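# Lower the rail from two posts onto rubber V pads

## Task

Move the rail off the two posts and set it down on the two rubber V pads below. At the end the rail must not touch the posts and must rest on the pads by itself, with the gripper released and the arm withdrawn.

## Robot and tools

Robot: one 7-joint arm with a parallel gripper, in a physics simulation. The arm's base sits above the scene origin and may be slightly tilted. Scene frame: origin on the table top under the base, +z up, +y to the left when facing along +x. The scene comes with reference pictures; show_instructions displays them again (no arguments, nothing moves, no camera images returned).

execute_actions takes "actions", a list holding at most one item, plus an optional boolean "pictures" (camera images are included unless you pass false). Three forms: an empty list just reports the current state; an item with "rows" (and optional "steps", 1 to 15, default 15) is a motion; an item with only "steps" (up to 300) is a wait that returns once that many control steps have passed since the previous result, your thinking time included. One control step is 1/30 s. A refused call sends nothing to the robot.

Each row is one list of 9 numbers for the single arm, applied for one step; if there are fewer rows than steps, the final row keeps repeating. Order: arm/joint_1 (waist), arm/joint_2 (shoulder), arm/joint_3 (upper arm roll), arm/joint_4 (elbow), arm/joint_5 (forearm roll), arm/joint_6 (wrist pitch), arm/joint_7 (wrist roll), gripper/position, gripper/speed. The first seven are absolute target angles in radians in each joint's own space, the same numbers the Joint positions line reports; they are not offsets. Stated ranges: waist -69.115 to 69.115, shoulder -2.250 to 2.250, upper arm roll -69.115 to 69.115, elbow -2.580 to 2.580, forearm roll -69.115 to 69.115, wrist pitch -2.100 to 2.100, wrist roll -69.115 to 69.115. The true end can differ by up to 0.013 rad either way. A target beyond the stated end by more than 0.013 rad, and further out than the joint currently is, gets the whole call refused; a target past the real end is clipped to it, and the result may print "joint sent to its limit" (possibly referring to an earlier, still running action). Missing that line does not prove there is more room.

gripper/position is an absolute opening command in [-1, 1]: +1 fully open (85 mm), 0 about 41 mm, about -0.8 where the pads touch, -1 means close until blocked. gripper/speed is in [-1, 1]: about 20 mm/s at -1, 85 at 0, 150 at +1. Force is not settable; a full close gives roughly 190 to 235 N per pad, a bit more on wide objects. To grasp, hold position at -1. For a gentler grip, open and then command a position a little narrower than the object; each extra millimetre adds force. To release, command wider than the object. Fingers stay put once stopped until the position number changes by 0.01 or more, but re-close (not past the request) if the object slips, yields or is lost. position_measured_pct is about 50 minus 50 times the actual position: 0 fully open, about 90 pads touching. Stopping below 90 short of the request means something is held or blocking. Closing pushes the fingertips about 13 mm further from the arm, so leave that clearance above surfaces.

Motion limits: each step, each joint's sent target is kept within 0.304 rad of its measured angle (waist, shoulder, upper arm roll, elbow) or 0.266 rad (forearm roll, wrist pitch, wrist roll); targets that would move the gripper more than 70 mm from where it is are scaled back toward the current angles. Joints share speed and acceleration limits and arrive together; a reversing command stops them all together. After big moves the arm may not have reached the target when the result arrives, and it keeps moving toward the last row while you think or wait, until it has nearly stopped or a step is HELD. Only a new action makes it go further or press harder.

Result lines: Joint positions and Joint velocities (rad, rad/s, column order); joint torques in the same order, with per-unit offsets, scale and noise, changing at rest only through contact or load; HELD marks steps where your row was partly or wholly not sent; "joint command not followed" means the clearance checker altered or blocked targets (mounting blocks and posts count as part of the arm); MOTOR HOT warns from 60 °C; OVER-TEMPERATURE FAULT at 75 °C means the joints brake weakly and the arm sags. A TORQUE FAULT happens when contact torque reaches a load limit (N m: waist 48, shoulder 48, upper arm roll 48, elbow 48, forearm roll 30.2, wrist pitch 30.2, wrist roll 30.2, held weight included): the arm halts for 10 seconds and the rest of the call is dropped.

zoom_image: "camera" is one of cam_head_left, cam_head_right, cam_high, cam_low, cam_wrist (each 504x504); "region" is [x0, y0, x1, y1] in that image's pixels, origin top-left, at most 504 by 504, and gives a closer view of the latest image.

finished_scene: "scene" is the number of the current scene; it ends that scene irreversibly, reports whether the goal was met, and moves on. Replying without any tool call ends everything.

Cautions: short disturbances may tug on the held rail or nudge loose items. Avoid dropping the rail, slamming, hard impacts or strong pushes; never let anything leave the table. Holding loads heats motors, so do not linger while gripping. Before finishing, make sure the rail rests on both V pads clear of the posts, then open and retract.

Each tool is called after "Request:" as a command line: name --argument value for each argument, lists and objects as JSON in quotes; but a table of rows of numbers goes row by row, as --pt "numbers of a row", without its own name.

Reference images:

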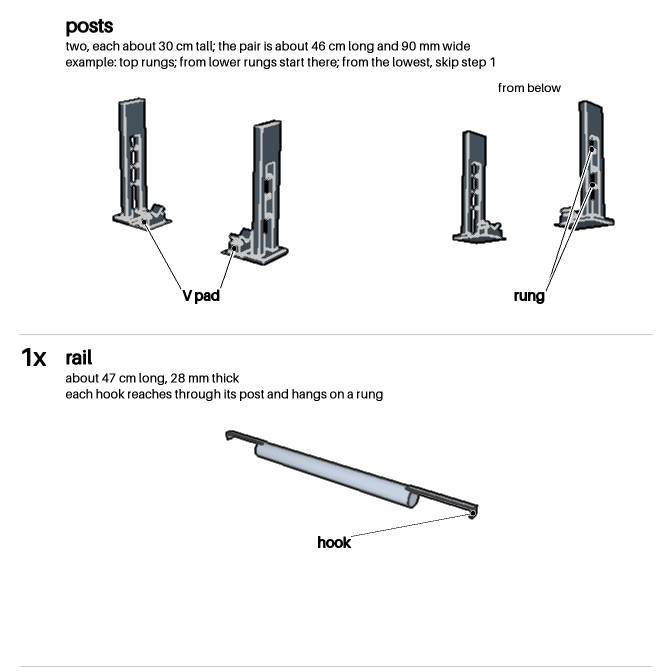

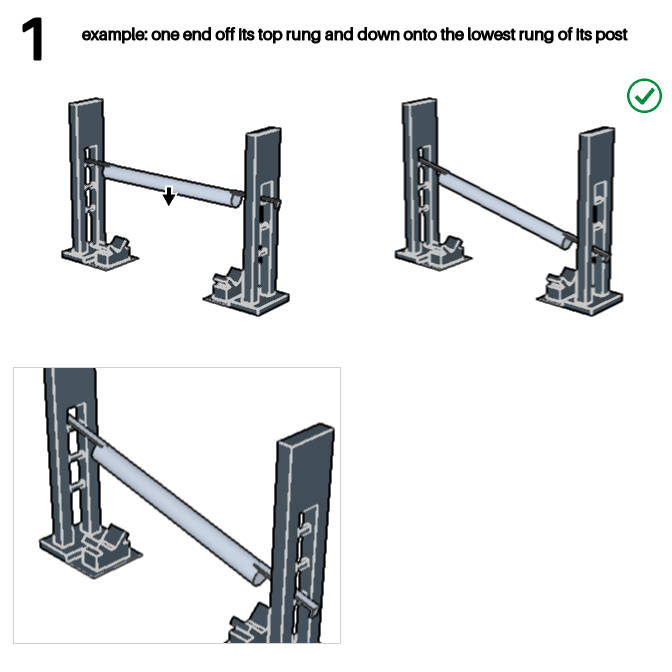

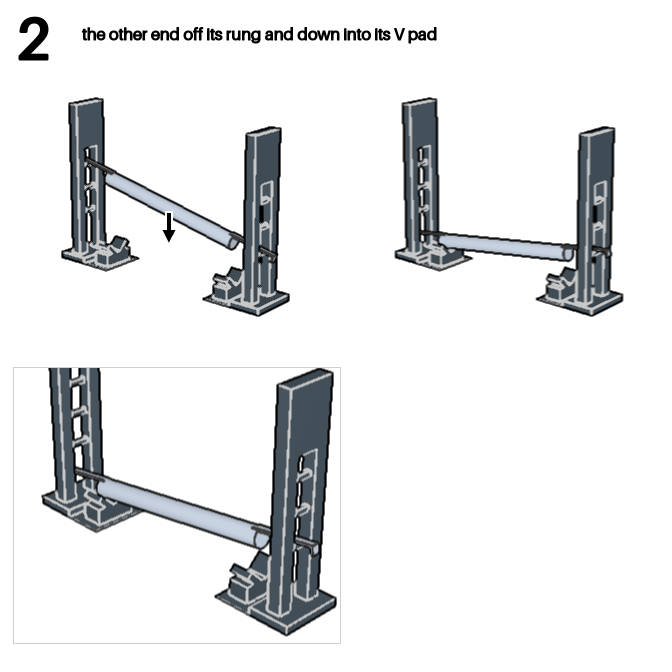

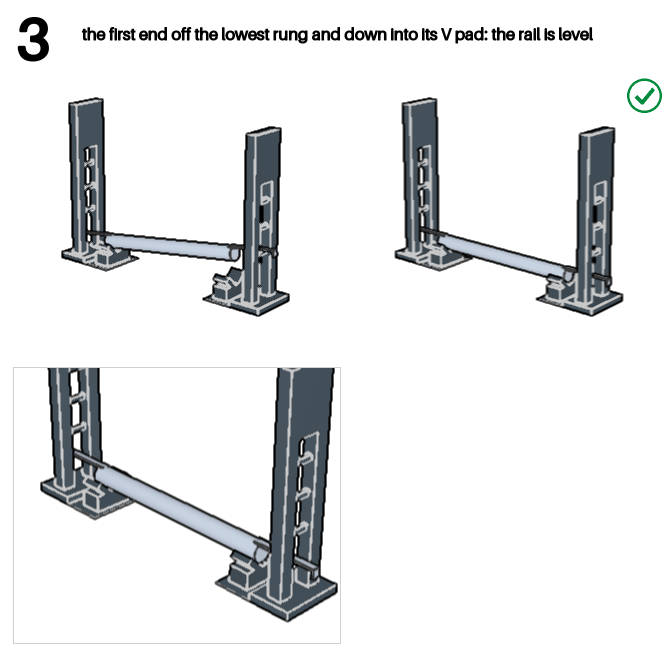

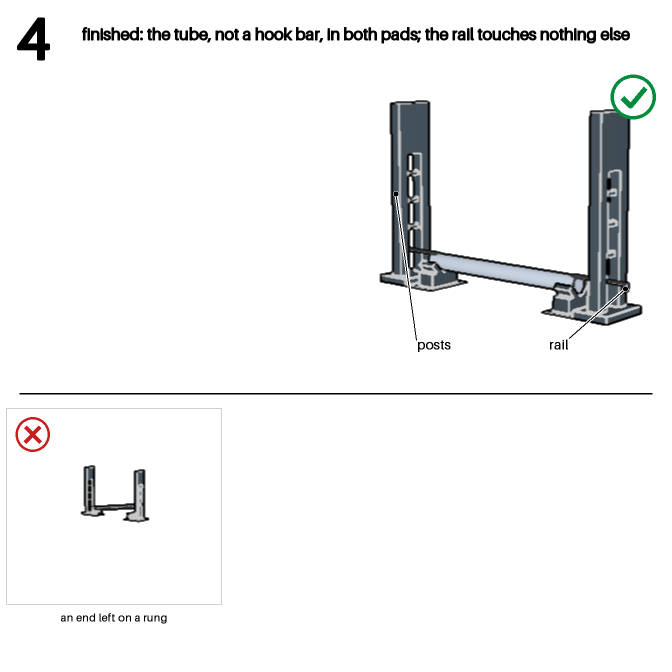

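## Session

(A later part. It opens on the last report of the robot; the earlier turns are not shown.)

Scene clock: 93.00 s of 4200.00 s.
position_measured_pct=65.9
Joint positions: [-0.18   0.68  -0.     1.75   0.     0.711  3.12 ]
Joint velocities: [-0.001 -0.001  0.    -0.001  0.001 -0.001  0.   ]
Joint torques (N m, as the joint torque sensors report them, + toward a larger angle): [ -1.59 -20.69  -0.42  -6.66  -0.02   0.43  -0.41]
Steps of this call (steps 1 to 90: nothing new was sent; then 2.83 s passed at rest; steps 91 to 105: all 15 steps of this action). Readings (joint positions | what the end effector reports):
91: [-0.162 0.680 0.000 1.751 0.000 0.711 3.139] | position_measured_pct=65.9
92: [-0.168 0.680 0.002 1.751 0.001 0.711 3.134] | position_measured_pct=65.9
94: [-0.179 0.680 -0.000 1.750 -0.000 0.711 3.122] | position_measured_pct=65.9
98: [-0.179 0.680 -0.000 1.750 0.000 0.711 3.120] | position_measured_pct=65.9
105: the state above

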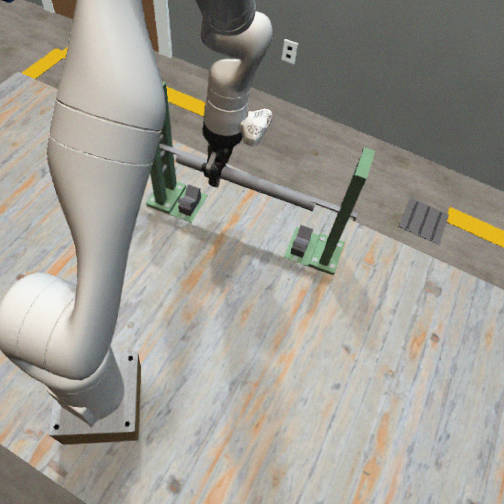

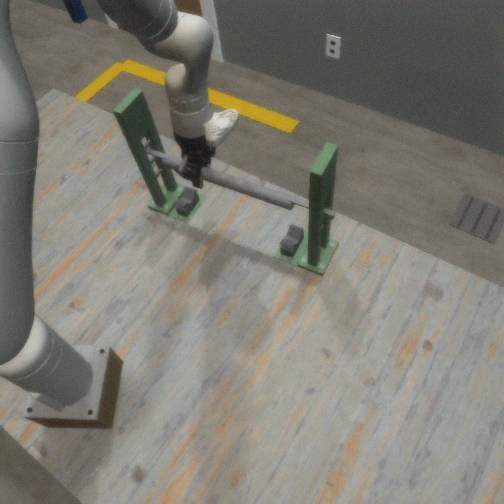

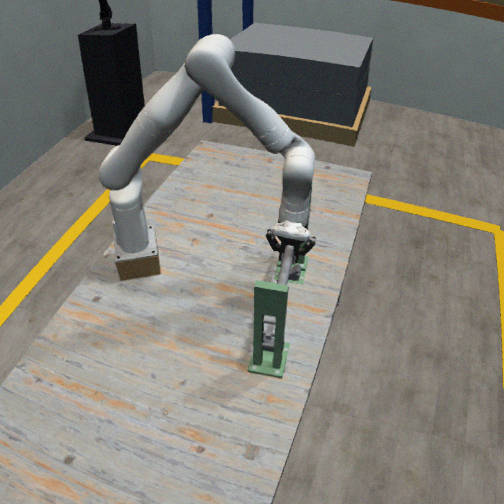

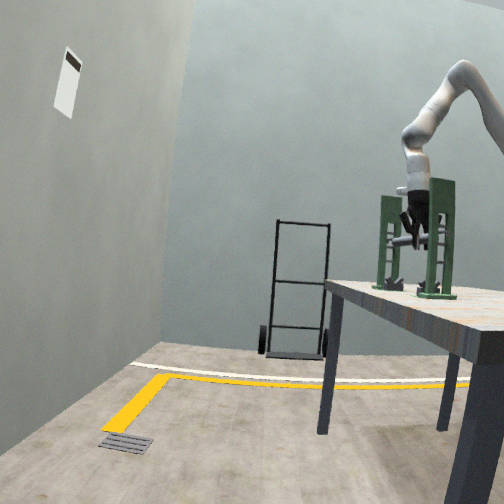

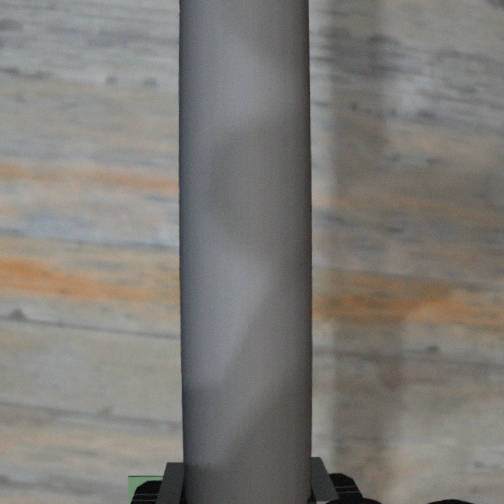

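Pure translation. Continue.

Request:
execute_actions --actions '[{"rows":[[-0.19,0.68,0,1.7505,0,0.711,3.11,-1,-0.3],[-0.196,0.68,0,1.7505,0,0.711,3.104,-1,-0.3],[-0.202,0.68,0,1.7505,0,0.711,3.098,-1,-0.3],[-0.208,0.68,0,1.7505,0,0.711,3.092,-1,-0.3],[-0.214,0.68,0,1.7505,0,0.711,3.086,-1,-0.3],[-0.22,0.68,0,1.7505,0,0.711,3.08,-1,-0.3],[-0.226,0.68,0,1.7505,0,0.711,3.074,-1,-0.3],[-0.232,0.68,0,1.7505,0,0.711,3.068,-1,-0.3],[-0.238,0.68,0,1.7505,0,0.711,3.062,-1,-0.3],[-0.245,0.68,0,1.7505,0,0.711,3.055,-1,-0.3]]}]'

Request:
zoom_image --camera "cam_head_left" --region '[130,60,390,290]'

Request:
zoom_image --camera "cam_low" --region '[350,170,490,310]'

Scene clock: 99.80 s of 4200.00 s.
position_measured_pct=65.9
Joint positions: [-0.244  0.68  -0.     1.75  -0.     0.711  3.055]
Joint velocities: [-0.009 -0.001  0.014  0.002  0.005  0.002 -0.002]
Joint torques (N m, as the joint torque sensors report them, + toward a larger angle): [ -1.77 -20.76  -0.41  -6.54  -0.13   0.05  -0.25]
Steps of this call (steps 1 to 15: the robot went on to your last target; steps 16 to 90: nothing new was sent; then 3.30 s passed at rest; steps 91 to 105: all 15 steps of this action). Readings (joint positions | what the end effector reports):
91: [-0.182 0.680 0.000 1.751 0.000 0.711 3.119] | position_measured_pct=65.9
92: [-0.188 0.680 0.002 1.751 0.001 0.711 3.115] | position_measured_pct=65.9
94: [-0.200 0.680 0.001 1.751 0.000 0.711 3.101] | position_measured_pct=65.9
98: [-0.224 0.680 -0.000 1.750 -0.000 0.711 3.077] | position_measured_pct=65.9
105: the state above

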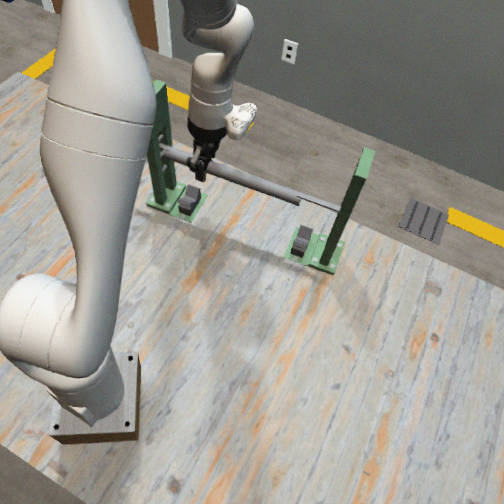

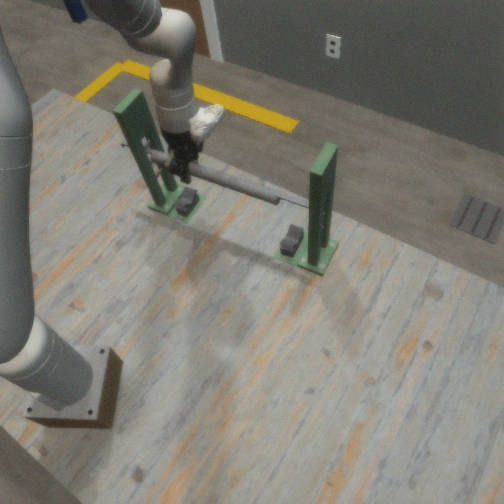

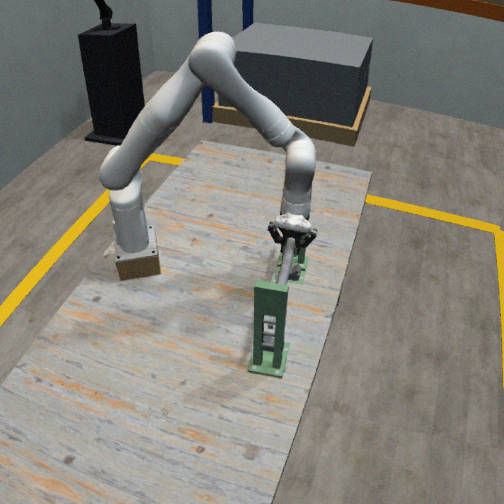

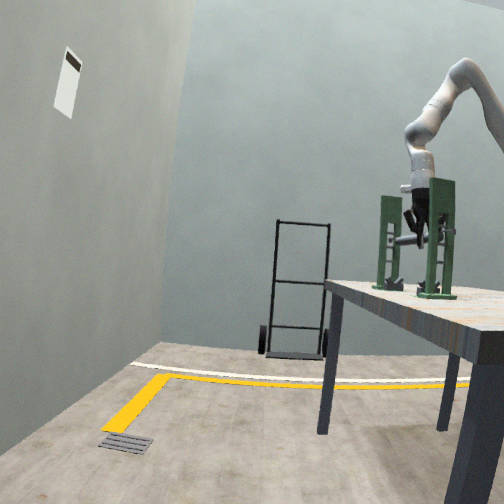

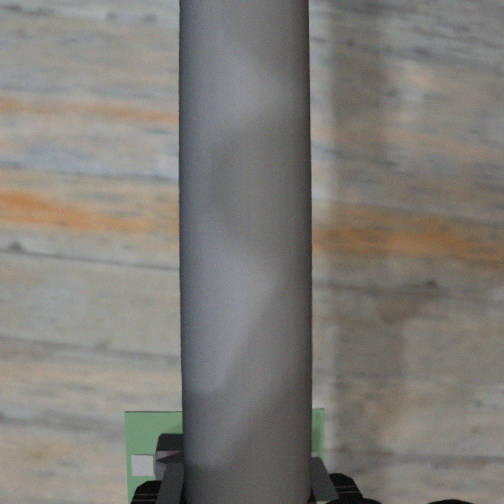

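Region (130, 60, 390, 290) of cam_head_left's 504x504 image, scaled by 1.938, with more detail than that image has; it fills the top 446 rows of this view, and the rest is white.

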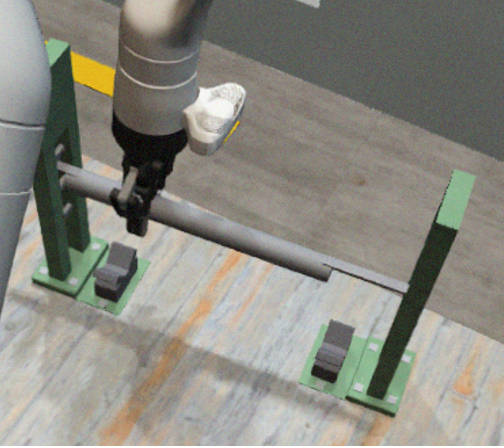

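Region (350, 170, 490, 310) of cam_low's 504x504 image, scaled by 3.600, with more detail than that image has.

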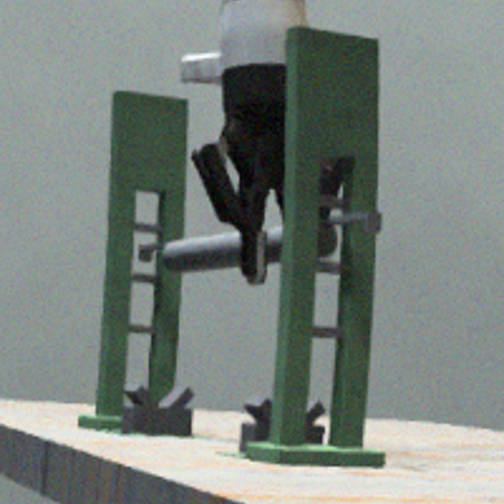

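Request:
execute_actions --actions '[{"rows":[[-0.229,0.686,0,1.753,-0.041,0.701,3.103,-1,-0.3],[-0.229,0.686,0,1.753,-0.041,0.701,3.103,-1,-0.3],[-0.229,0.686,0,1.753,-0.041,0.701,3.103,-1,-0.3],[-0.213,0.692,0,1.755,-0.083,0.694,3.151,-1,-0.3],[-0.213,0.692,0,1.755,-0.083,0.694,3.151,-1,-0.3],[-0.213,0.692,0,1.755,-0.083,0.694,3.151,-1,-0.3],[-0.197,0.698,0,1.757,-0.125,0.688,3.2,-1,-0.3],[-0.197,0.698,0,1.757,-0.125,0.688,3.2,-1,-0.3],[-0.197,0.698,0,1.757,-0.125,0.688,3.2,-1,-0.3],[-0.1804,0.704,0,1.7596,-0.1669,0.6828,3.2494,-1,-0.3]]}]'

Request:
zoom_image --camera "cam_low" --region '[350,170,490,310]'

Scene clock: 125.00 s of 4200.00 s.
position_measured_pct=65.9
Joint positions: [-0.182  0.704  0.     1.76  -0.167  0.683  3.249]
Joint velocities: [ 0.012  0.002 -0.015 -0.    -0.007 -0.001  0.006]
Joint torques (N m, as the joint torque sensors report them, + toward a larger angle): [ -1.09 -21.15  -0.06  -6.17  -0.44   0.26  -0.48]
Steps of this call (steps 1 to 15: the robot went on to your last target; steps 16 to 90: nothing new was sent; then 21.70 s passed at rest; steps 91 to 105: all 15 steps of this action). Readings (joint positions | what the end effector reports):
91: [-0.244 0.680 -0.000 1.751 -0.001 0.711 3.056] | position_measured_pct=65.9
92: [-0.239 0.682 -0.001 1.751 -0.010 0.709 3.066] | position_measured_pct=65.9
94: [-0.228 0.686 0.000 1.753 -0.038 0.702 3.099] | position_measured_pct=65.9
98: [-0.207 0.694 -0.000 1.756 -0.097 0.692 3.167] | position_measured_pct=65.9
105: the state above

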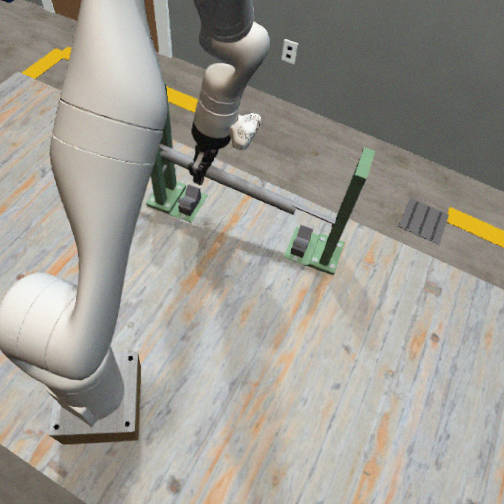

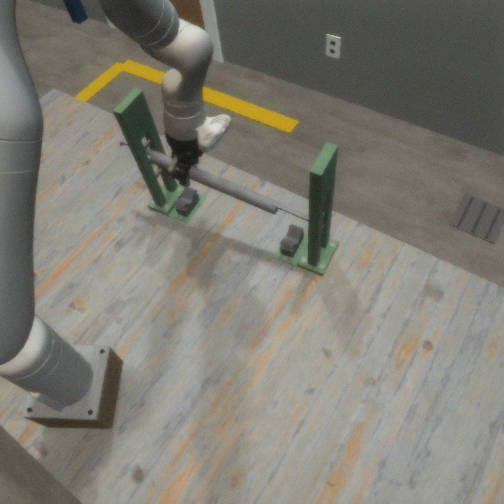

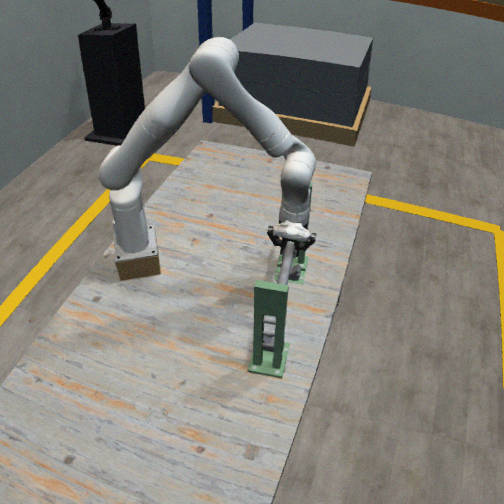

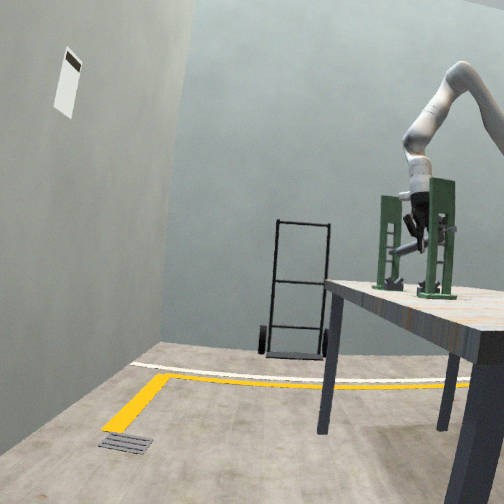

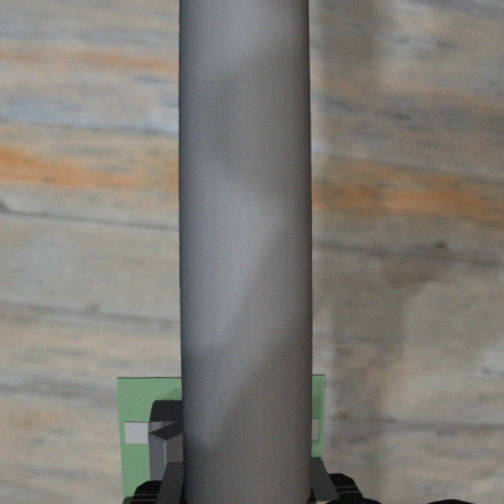

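Region (350, 170, 490, 310) of cam_low's 504x504 image, scaled by 3.600, with more detail than that image has.

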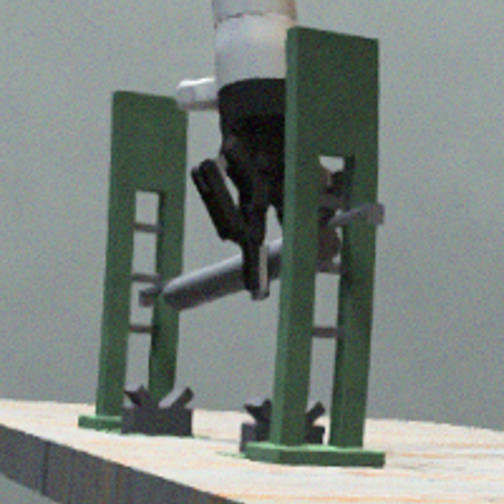

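Request:
execute_actions --actions '[{"rows":[[-0.162,0.712,0,1.7602,-0.21,0.680,3.302,-1,-0.3],[-0.162,0.712,0,1.7602,-0.21,0.680,3.302,-1,-0.3],[-0.162,0.712,0,1.7602,-0.21,0.680,3.302,-1,-0.3],[-0.144,0.7205,0,1.7608,-0.252,0.678,3.354,-1,-0.3],[-0.144,0.7205,0,1.7608,-0.252,0.678,3.354,-1,-0.3],[-0.144,0.7205,0,1.7608,-0.252,0.678,3.354,-1,-0.3],[-0.126,0.729,0,1.7613,-0.295,0.678,3.406,-1,-0.3],[-0.126,0.729,0,1.7613,-0.295,0.678,3.406,-1,-0.3],[-0.126,0.729,0,1.7613,-0.295,0.678,3.406,-1,-0.3],[-0.1084,0.7379,0,1.7619,-0.3375,0.6805,3.4585,-1,-0.3]]}]'

Request:
zoom_image --camera "cam_low" --region '[350,170,490,310]'

Request:
zoom_image --camera "cam_high" --region '[200,220,360,380]'

Scene clock: 131.70 s of 4200.00 s.
position_measured_pct=65.9
Joint positions: [-0.111  0.737  0.     1.762 -0.337  0.681  3.458]
Joint velocities: [ 0.012  0.003 -0.016 -0.003 -0.007  0.002  0.008]
Joint torques (N m, as the joint torque sensors report them, + toward a larger angle): [ -0.05 -21.53  -0.6   -5.3   -0.84   0.39  -0.57]
Steps of this call (steps 1 to 15: the robot went on to your last target; steps 16 to 90: nothing new was sent; then 3.20 s passed at rest; steps 91 to 105: all 15 steps of this action). Readings (joint positions | what the end effector reports):
91: [-0.179 0.704 -0.000 1.760 -0.168 0.683 3.251] | position_measured_pct=65.9
92: [-0.175 0.706 -0.001 1.759 -0.176 0.682 3.260] | position_measured_pct=65.9
94: [-0.162 0.712 -0.000 1.760 -0.205 0.680 3.296] | position_measured_pct=65.9
98: [-0.137 0.724 -0.000 1.761 -0.266 0.678 3.371] | position_measured_pct=65.9
105: the state above

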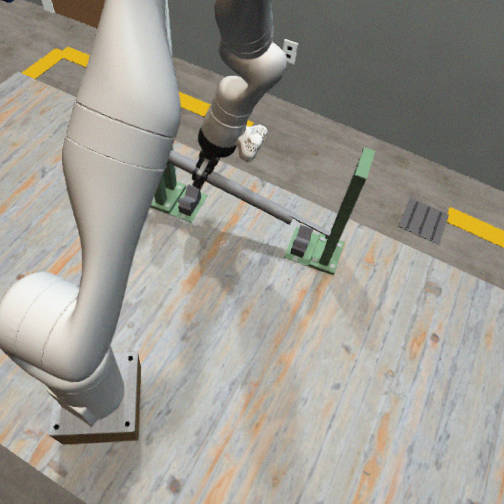

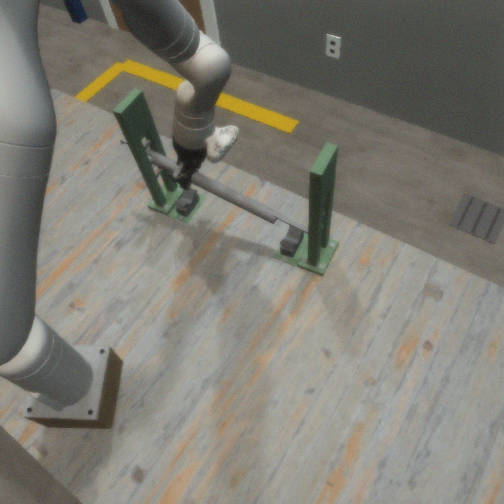

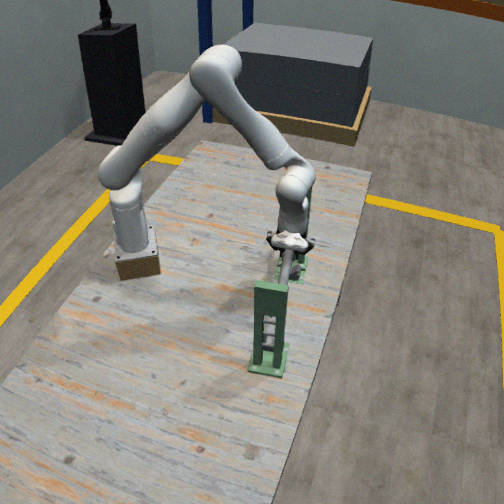

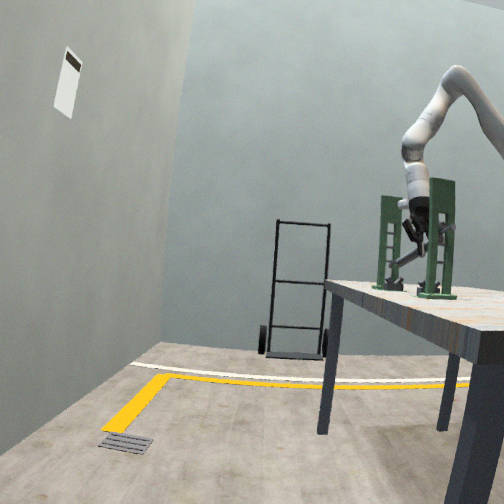

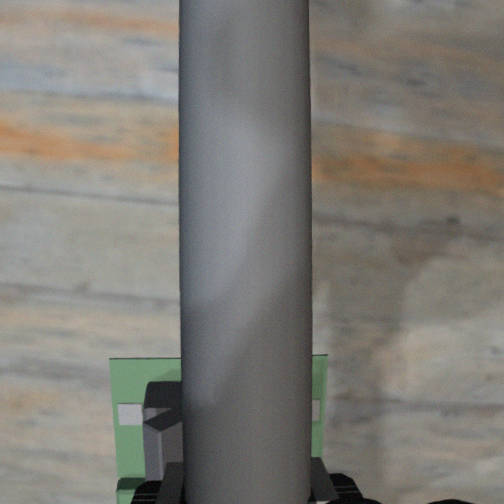

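Region (350, 170, 490, 310) of cam_low's 504x504 image, scaled by 3.600, with more detail than that image has.

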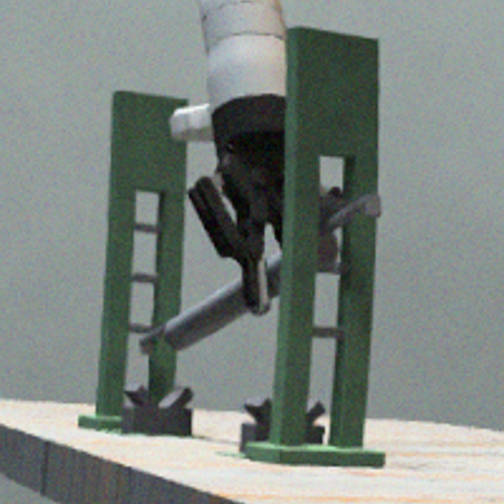

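Region (200, 220, 360, 380) of cam_high's 504x504 image, scaled by 3.150, with more detail than that image has.

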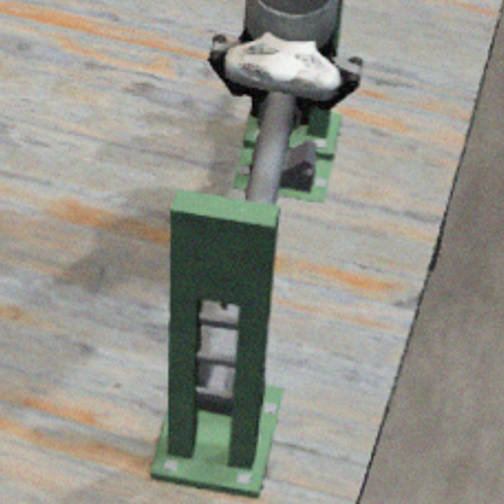

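Request:
execute_actions --actions '[{"rows":[[-0.10,0.7621,0,1.751,-0.3417,0.6701,3.4734,-1,-0.3]],"steps":8}]' --pictures false

Request:
execute_actions --actions '[{"rows":[[-0.082,0.768,0,1.746,-0.3396,0.673,3.4893,-1,-0.3],[-0.082,0.768,0,1.746,-0.3396,0.673,3.4893,-1,-0.3],[-0.082,0.768,0,1.746,-0.3396,0.673,3.4893,-1,-0.3],[-0.0645,0.7736,0,1.7405,-0.3376,0.676,3.505,-1,-0.3],[-0.0645,0.7736,0,1.7405,-0.3376,0.676,3.505,-1,-0.3],[-0.0645,0.7736,0,1.7405,-0.3376,0.676,3.505,-1,-0.3],[-0.047,0.7794,0,1.7353,-0.3355,0.679,3.521,-1,-0.3],[-0.047,0.7794,0,1.7353,-0.3355,0.679,3.521,-1,-0.3],[-0.047,0.7794,0,1.7353,-0.3355,0.679,3.521,-1,-0.3],[-0.029,0.7851,0,1.73,-0.3335,0.6818,3.537,-1,-0.3]]}]'

Request:
zoom_image --camera "cam_low" --region '[350,170,490,310]'

Request:
zoom_image --camera "cam_high" --region '[200,220,360,380]'

Scene clock: 152.93 s of 4200.00 s.
position_measured_pct=65.9
Joint positions: [-0.1    0.761  0.     1.751 -0.342  0.67   3.473]
Joint velocities: [ 0.003  0.01  -0.007 -0.002 -0.008  0.001  0.   ]
Joint torques (N m, as the joint torque sensors report them, + toward a larger angle): [ -1.6  -21.13  -0.85  -4.98  -0.73   0.44  -0.6 ]
Steps of this call (steps 1 to 15: the robot went on to your last target; steps 16 to 90: nothing new was sent; then 17.97 s passed at rest; steps 91 to 98: all 8 steps of this action). Readings (joint positions | what the end effector reports):
91: [-0.108 0.739 -0.000 1.761 -0.338 0.680 3.459] | position_measured_pct=65.9
92: [-0.105 0.746 -0.001 1.759 -0.339 0.678 3.462] | position_measured_pct=65.9
94: [-0.101 0.761 -0.000 1.752 -0.341 0.671 3.472] | position_measured_pct=65.9
98: the state above

Scene clock: 153.43 s of 4200.00 s.
position_measured_pct=65.9
Joint positions: [-0.031  0.784  0.001  1.73  -0.333  0.682  3.537]
Joint velocities: [ 0.013  0.004 -0.022 -0.003 -0.008  0.006  0.002]
Joint torques (N m, as the joint torque sensors report them, + toward a larger angle): [ -2.21 -22.29  -1.86  -5.39  -0.63   0.75  -0.36]
Steps of this call (steps 1 to 15: all 15 steps of this action). Readings (joint positions | what the end effector reports):
1: [-0.099 0.762 -0.000 1.751 -0.342 0.670 3.474] | position_measured_pct=65.9
2: [-0.092 0.764 -0.002 1.749 -0.342 0.672 3.478] | position_measured_pct=65.9
4: [-0.081 0.768 0.000 1.746 -0.339 0.673 3.489] | position_measured_pct=65.9
8: [-0.057 0.776 -0.001 1.738 -0.337 0.677 3.511] | position_measured_pct=65.9
15: the state above

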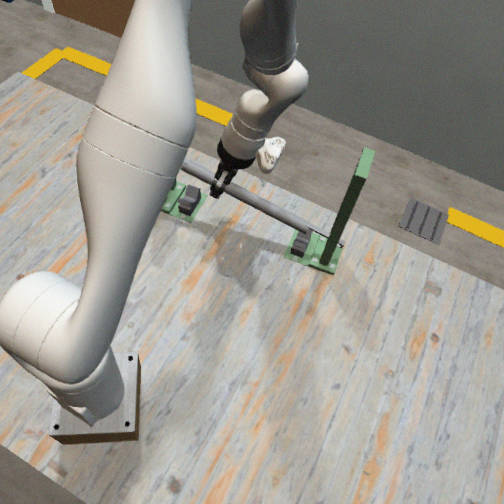

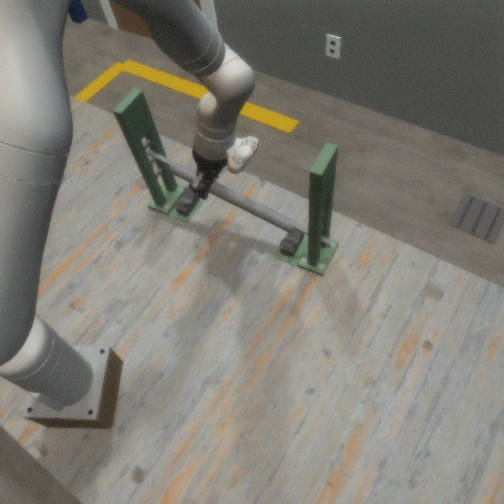

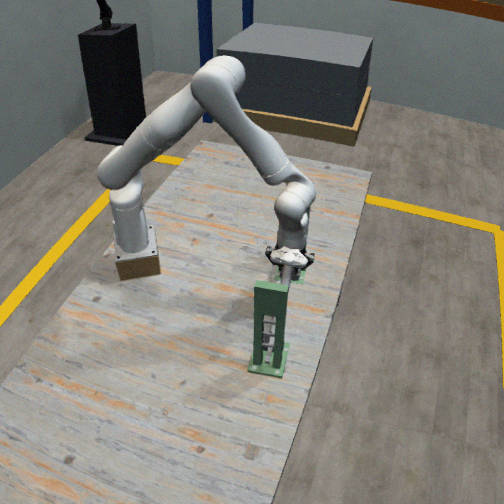

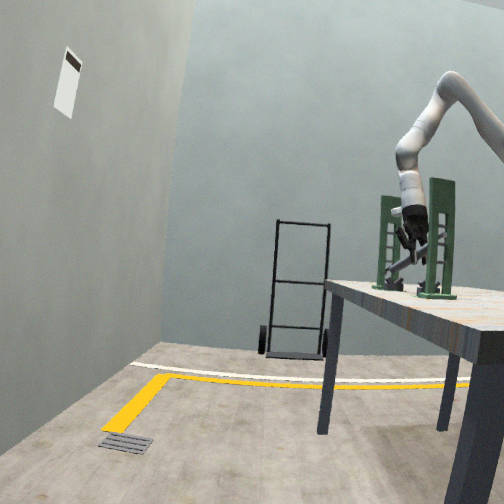

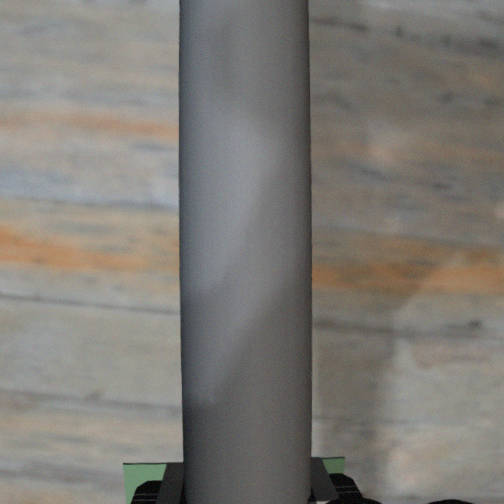

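Region (350, 170, 490, 310) of cam_low's 504x504 image, scaled by 3.600, with more detail than that image has.

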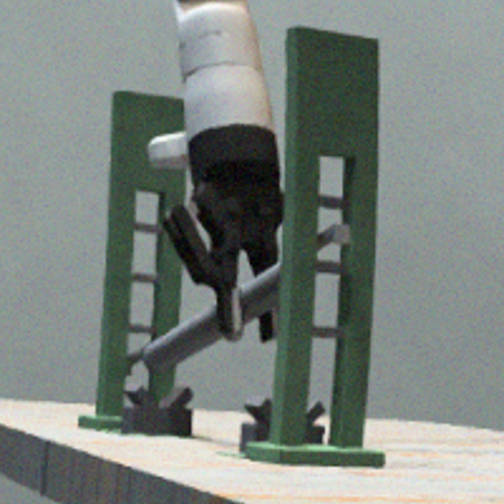

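Region (200, 220, 360, 380) of cam_high's 504x504 image, scaled by 3.150, with more detail than that image has.

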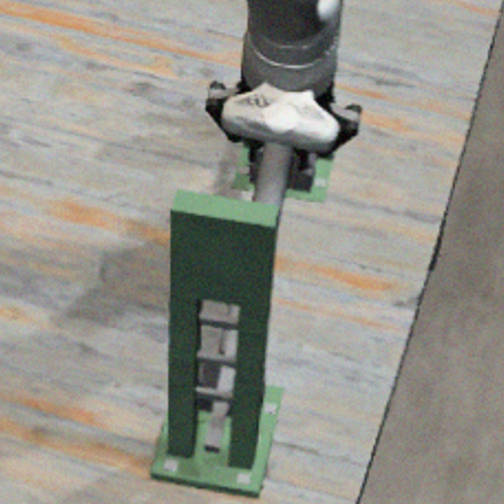

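Request:
execute_actions --actions '[{"rows":[[-0.011,0.787,0,1.728,-0.3314,0.6855,3.553,-1,-0.3],[-0.011,0.787,0,1.728,-0.3314,0.6855,3.553,-1,-0.3],[-0.011,0.787,0,1.728,-0.3314,0.6855,3.553,-1,-0.3],[0.007,0.789,0,1.7256,-0.329,0.689,3.5685,-1,-0.3],[0.007,0.789,0,1.7256,-0.329,0.689,3.5685,-1,-0.3],[0.007,0.789,0,1.7256,-0.329,0.689,3.5685,-1,-0.3],[0.025,0.791,0,1.7234,-0.3265,0.693,3.584,-1,-0.3],[0.025,0.791,0,1.7234,-0.3265,0.693,3.584,-1,-0.3],[0.025,0.791,0,1.7234,-0.3265,0.693,3.584,-1,-0.3],[0.0422,0.793,0,1.7212,-0.324,0.6965,3.599,-1,-0.3]]}]'

Request:
zoom_image --camera "cam_low" --region '[350,170,490,310]'

Request:
zoom_image --camera "cam_head_right" --region '[100,80,360,290]'

Scene clock: 161.03 s of 4200.00 s.
position_measured_pct=65.9
Joint positions: [ 0.041  0.793  0.001  1.721 -0.324  0.696  3.599]
Joint velocities: [ 0.012  0.001 -0.021 -0.003 -0.006  0.003  0.   ]
Joint torques (N m, as the joint torque sensors report them, + toward a larger angle): [ -1.1  -21.67  -1.43  -5.36  -0.82   0.6   -0.34]
Steps of this call (steps 1 to 15: the robot went on to your last target; steps 16 to 90: nothing new was sent; then 4.10 s passed at rest; steps 91 to 105: all 15 steps of this action). Readings (joint positions | what the end effector reports):
91: [-0.027 0.785 -0.000 1.730 -0.334 0.682 3.538] | position_measured_pct=65.9
92: [-0.021 0.786 -0.002 1.729 -0.334 0.683 3.542] | position_measured_pct=65.9
94: [-0.010 0.787 -0.000 1.728 -0.331 0.685 3.553] | position_measured_pct=65.9
98: [0.015 0.790 -0.001 1.725 -0.328 0.691 3.575] | position_measured_pct=65.9
105: the state above

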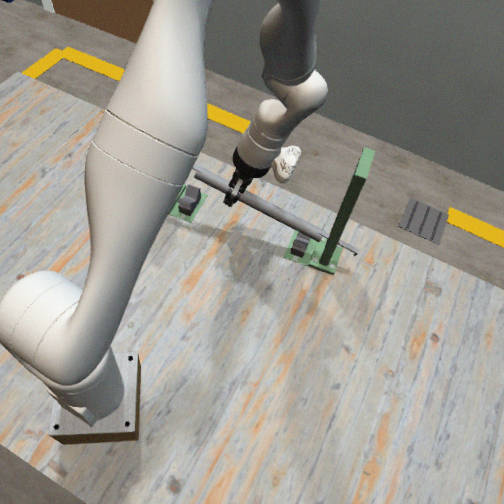

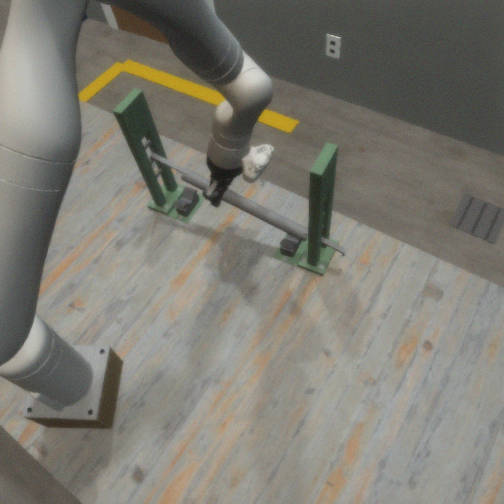

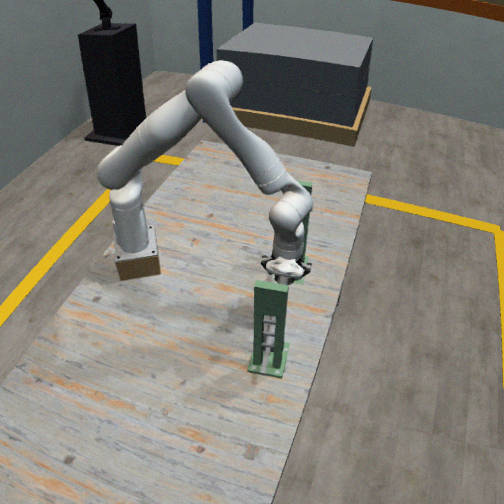

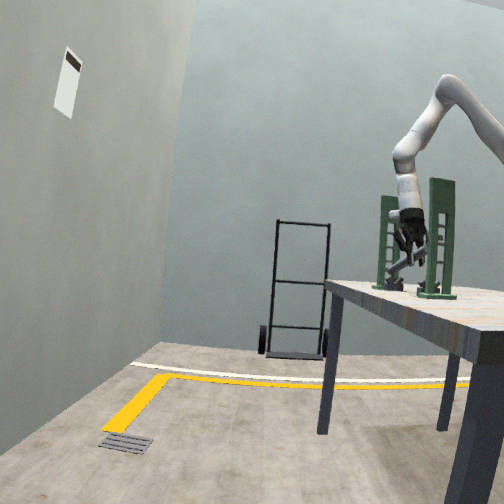

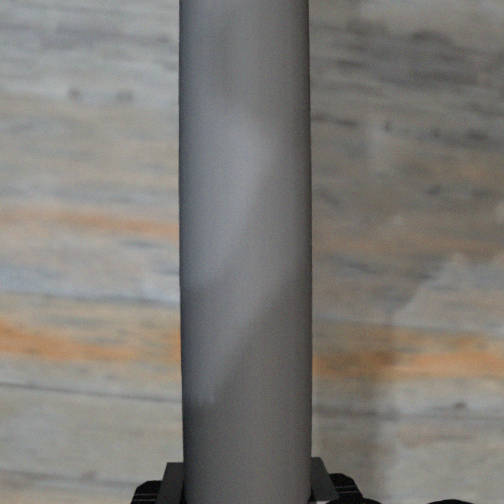

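Region (350, 170, 490, 310) of cam_low's 504x504 image, scaled by 3.600, with more detail than that image has.

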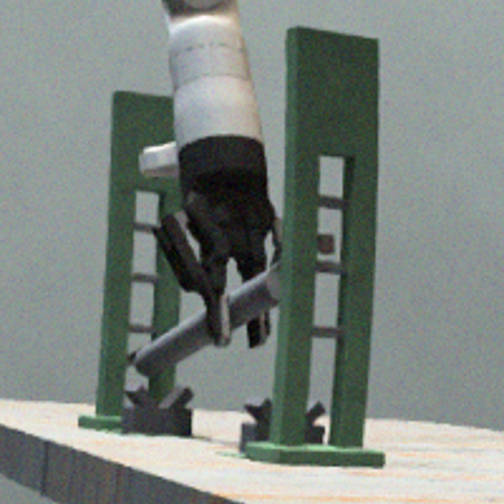

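Region (100, 80, 360, 290) of cam_head_right's 504x504 image, scaled by 1.938, with more detail than that image has; it fills the top 407 rows of this view, and the rest is white.

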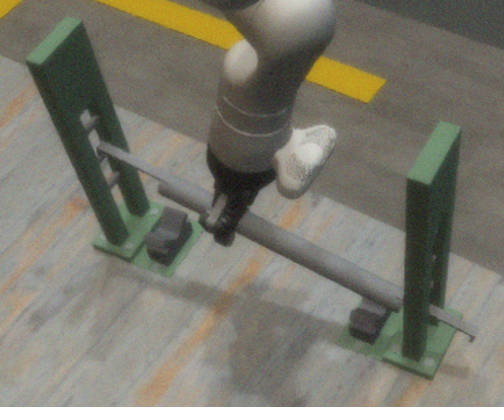

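Request:
execute_actions --actions '[{"rows":[[0.059,0.798,0,1.716,-0.322,0.699,3.614,-1,-0.3]],"steps":8}]' --pictures false

Request:
execute_actions --actions '[{"rows":[[0.044,0.8035,0,1.7225,-0.291,0.673,3.578,-1,-0.3],[0.044,0.8035,0,1.7225,-0.291,0.673,3.578,-1,-0.3],[0.044,0.8035,0,1.7225,-0.291,0.673,3.578,-1,-0.3],[0.03,0.8097,0,1.729,-0.259,0.648,3.5405,-1,-0.3],[0.03,0.8097,0,1.729,-0.259,0.648,3.5405,-1,-0.3],[0.03,0.8097,0,1.729,-0.259,0.648,3.5405,-1,-0.3],[0.0147,0.8165,0,1.7355,-0.223,0.624,3.498,-1,-0.3],[0.0147,0.8165,0,1.7355,-0.223,0.624,3.498,-1,-0.3],[0.0147,0.8165,0,1.7355,-0.223,0.624,3.498,-1,-0.3],[-0.0013,0.8239,0,1.7417,-0.1842,0.6006,3.452,-1,-0.3]]}]'

Request:
zoom_image --camera "cam_low" --region '[350,170,490,310]'

Request:
zoom_image --camera "cam_head_right" --region '[100,80,360,290]'

Scene clock: 172.73 s of 4200.00 s.
position_measured_pct=65.9
Joint positions: [ 0.058  0.798  0.     1.716 -0.322  0.699  3.614]
Joint velocities: [ 0.003  0.004 -0.011  0.001 -0.003  0.003  0.001]
Joint torques (N m, as the joint torque sensors report them, + toward a larger angle): [ -1.19 -22.01  -0.43  -5.16  -1.04   0.4   -0.3 ]
Steps of this call (steps 1 to 15: the robot went on to your last target; steps 16 to 90: nothing new was sent; then 8.43 s passed at rest; steps 91 to 98: all 8 steps of this action). Readings (joint positions | what the end effector reports):
91: [0.044 0.793 -0.000 1.721 -0.324 0.697 3.600] | position_measured_pct=65.9
92: [0.050 0.795 -0.002 1.719 -0.324 0.698 3.604] | position_measured_pct=65.9
94: [0.058 0.798 0.001 1.716 -0.322 0.699 3.613] | position_measured_pct=65.9
98: the state above

Scene clock: 173.23 s of 4200.00 s.
position_measured_pct=65.9
Joint positions: [ 0.001  0.824 -0.     1.742 -0.184  0.601  3.452]
Joint velocities: [-0.011  0.004  0.015  0.002  0.007 -0.008 -0.006]
Joint torques (N m, as the joint torque sensors report them, + toward a larger angle): [ -2.36 -21.84  -0.25  -4.76  -0.16   0.62  -0.4 ]
Steps of this call (steps 1 to 15: all 15 steps of this action). Readings (joint positions | what the end effector reports):
1: [0.057 0.798 0.000 1.716 -0.321 0.698 3.612] | position_measured_pct=65.9
2: [0.052 0.800 0.001 1.718 -0.312 0.691 3.603] | position_measured_pct=65.9
4: [0.043 0.804 -0.001 1.723 -0.291 0.673 3.578] | position_measured_pct=65.9
8: [0.024 0.812 0.001 1.731 -0.246 0.639 3.526] | position_measured_pct=65.9
15: the state above

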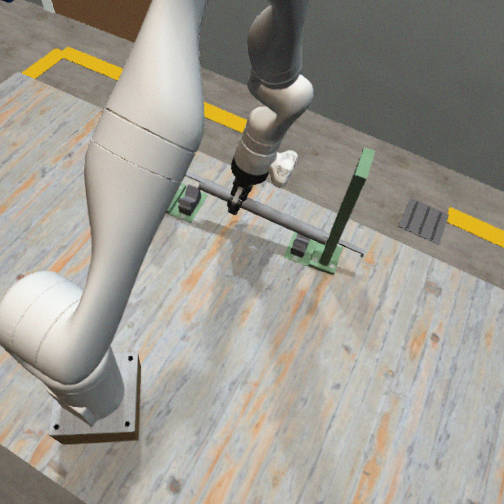

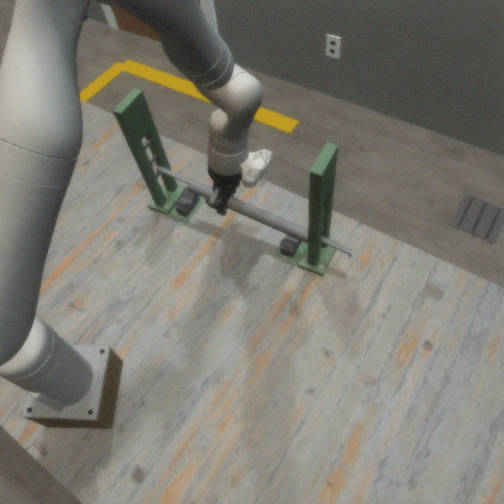

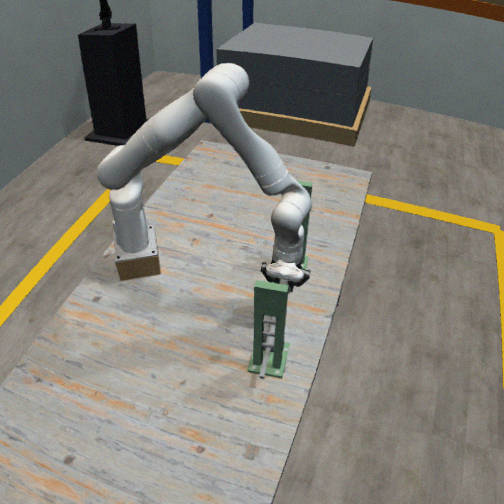

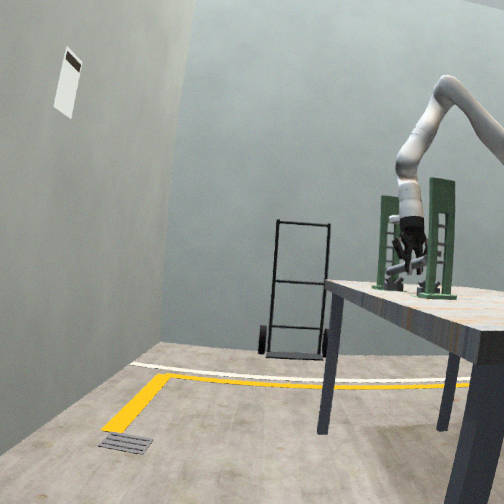

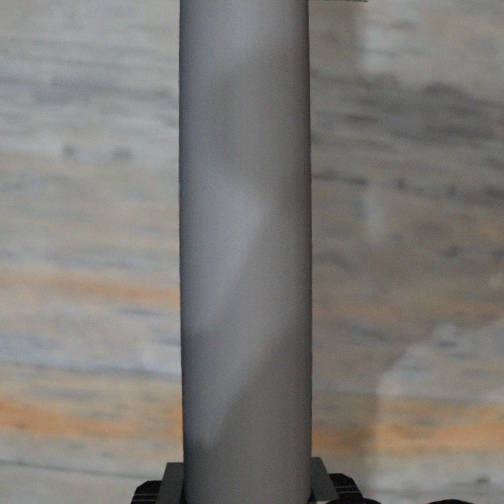

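Region (350, 170, 490, 310) of cam_low's 504x504 image, scaled by 3.600, with more detail than that image has.

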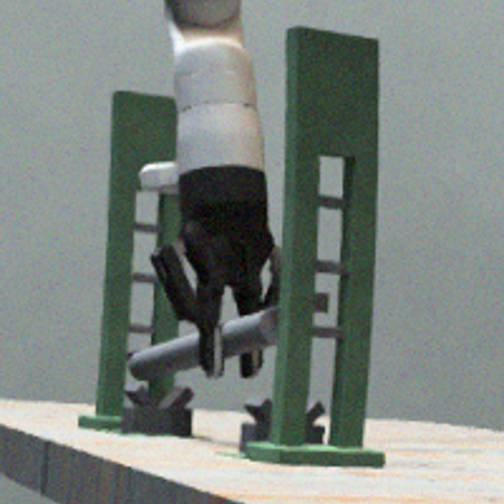

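Region (100, 80, 360, 290) of cam_head_right's 504x504 image, scaled by 1.938, with more detail than that image has; it fills the top 407 rows of this view, and the rest is white.

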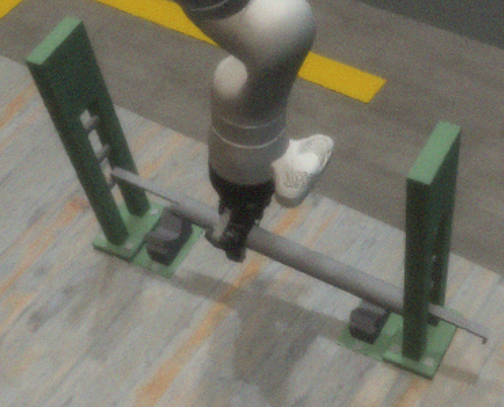

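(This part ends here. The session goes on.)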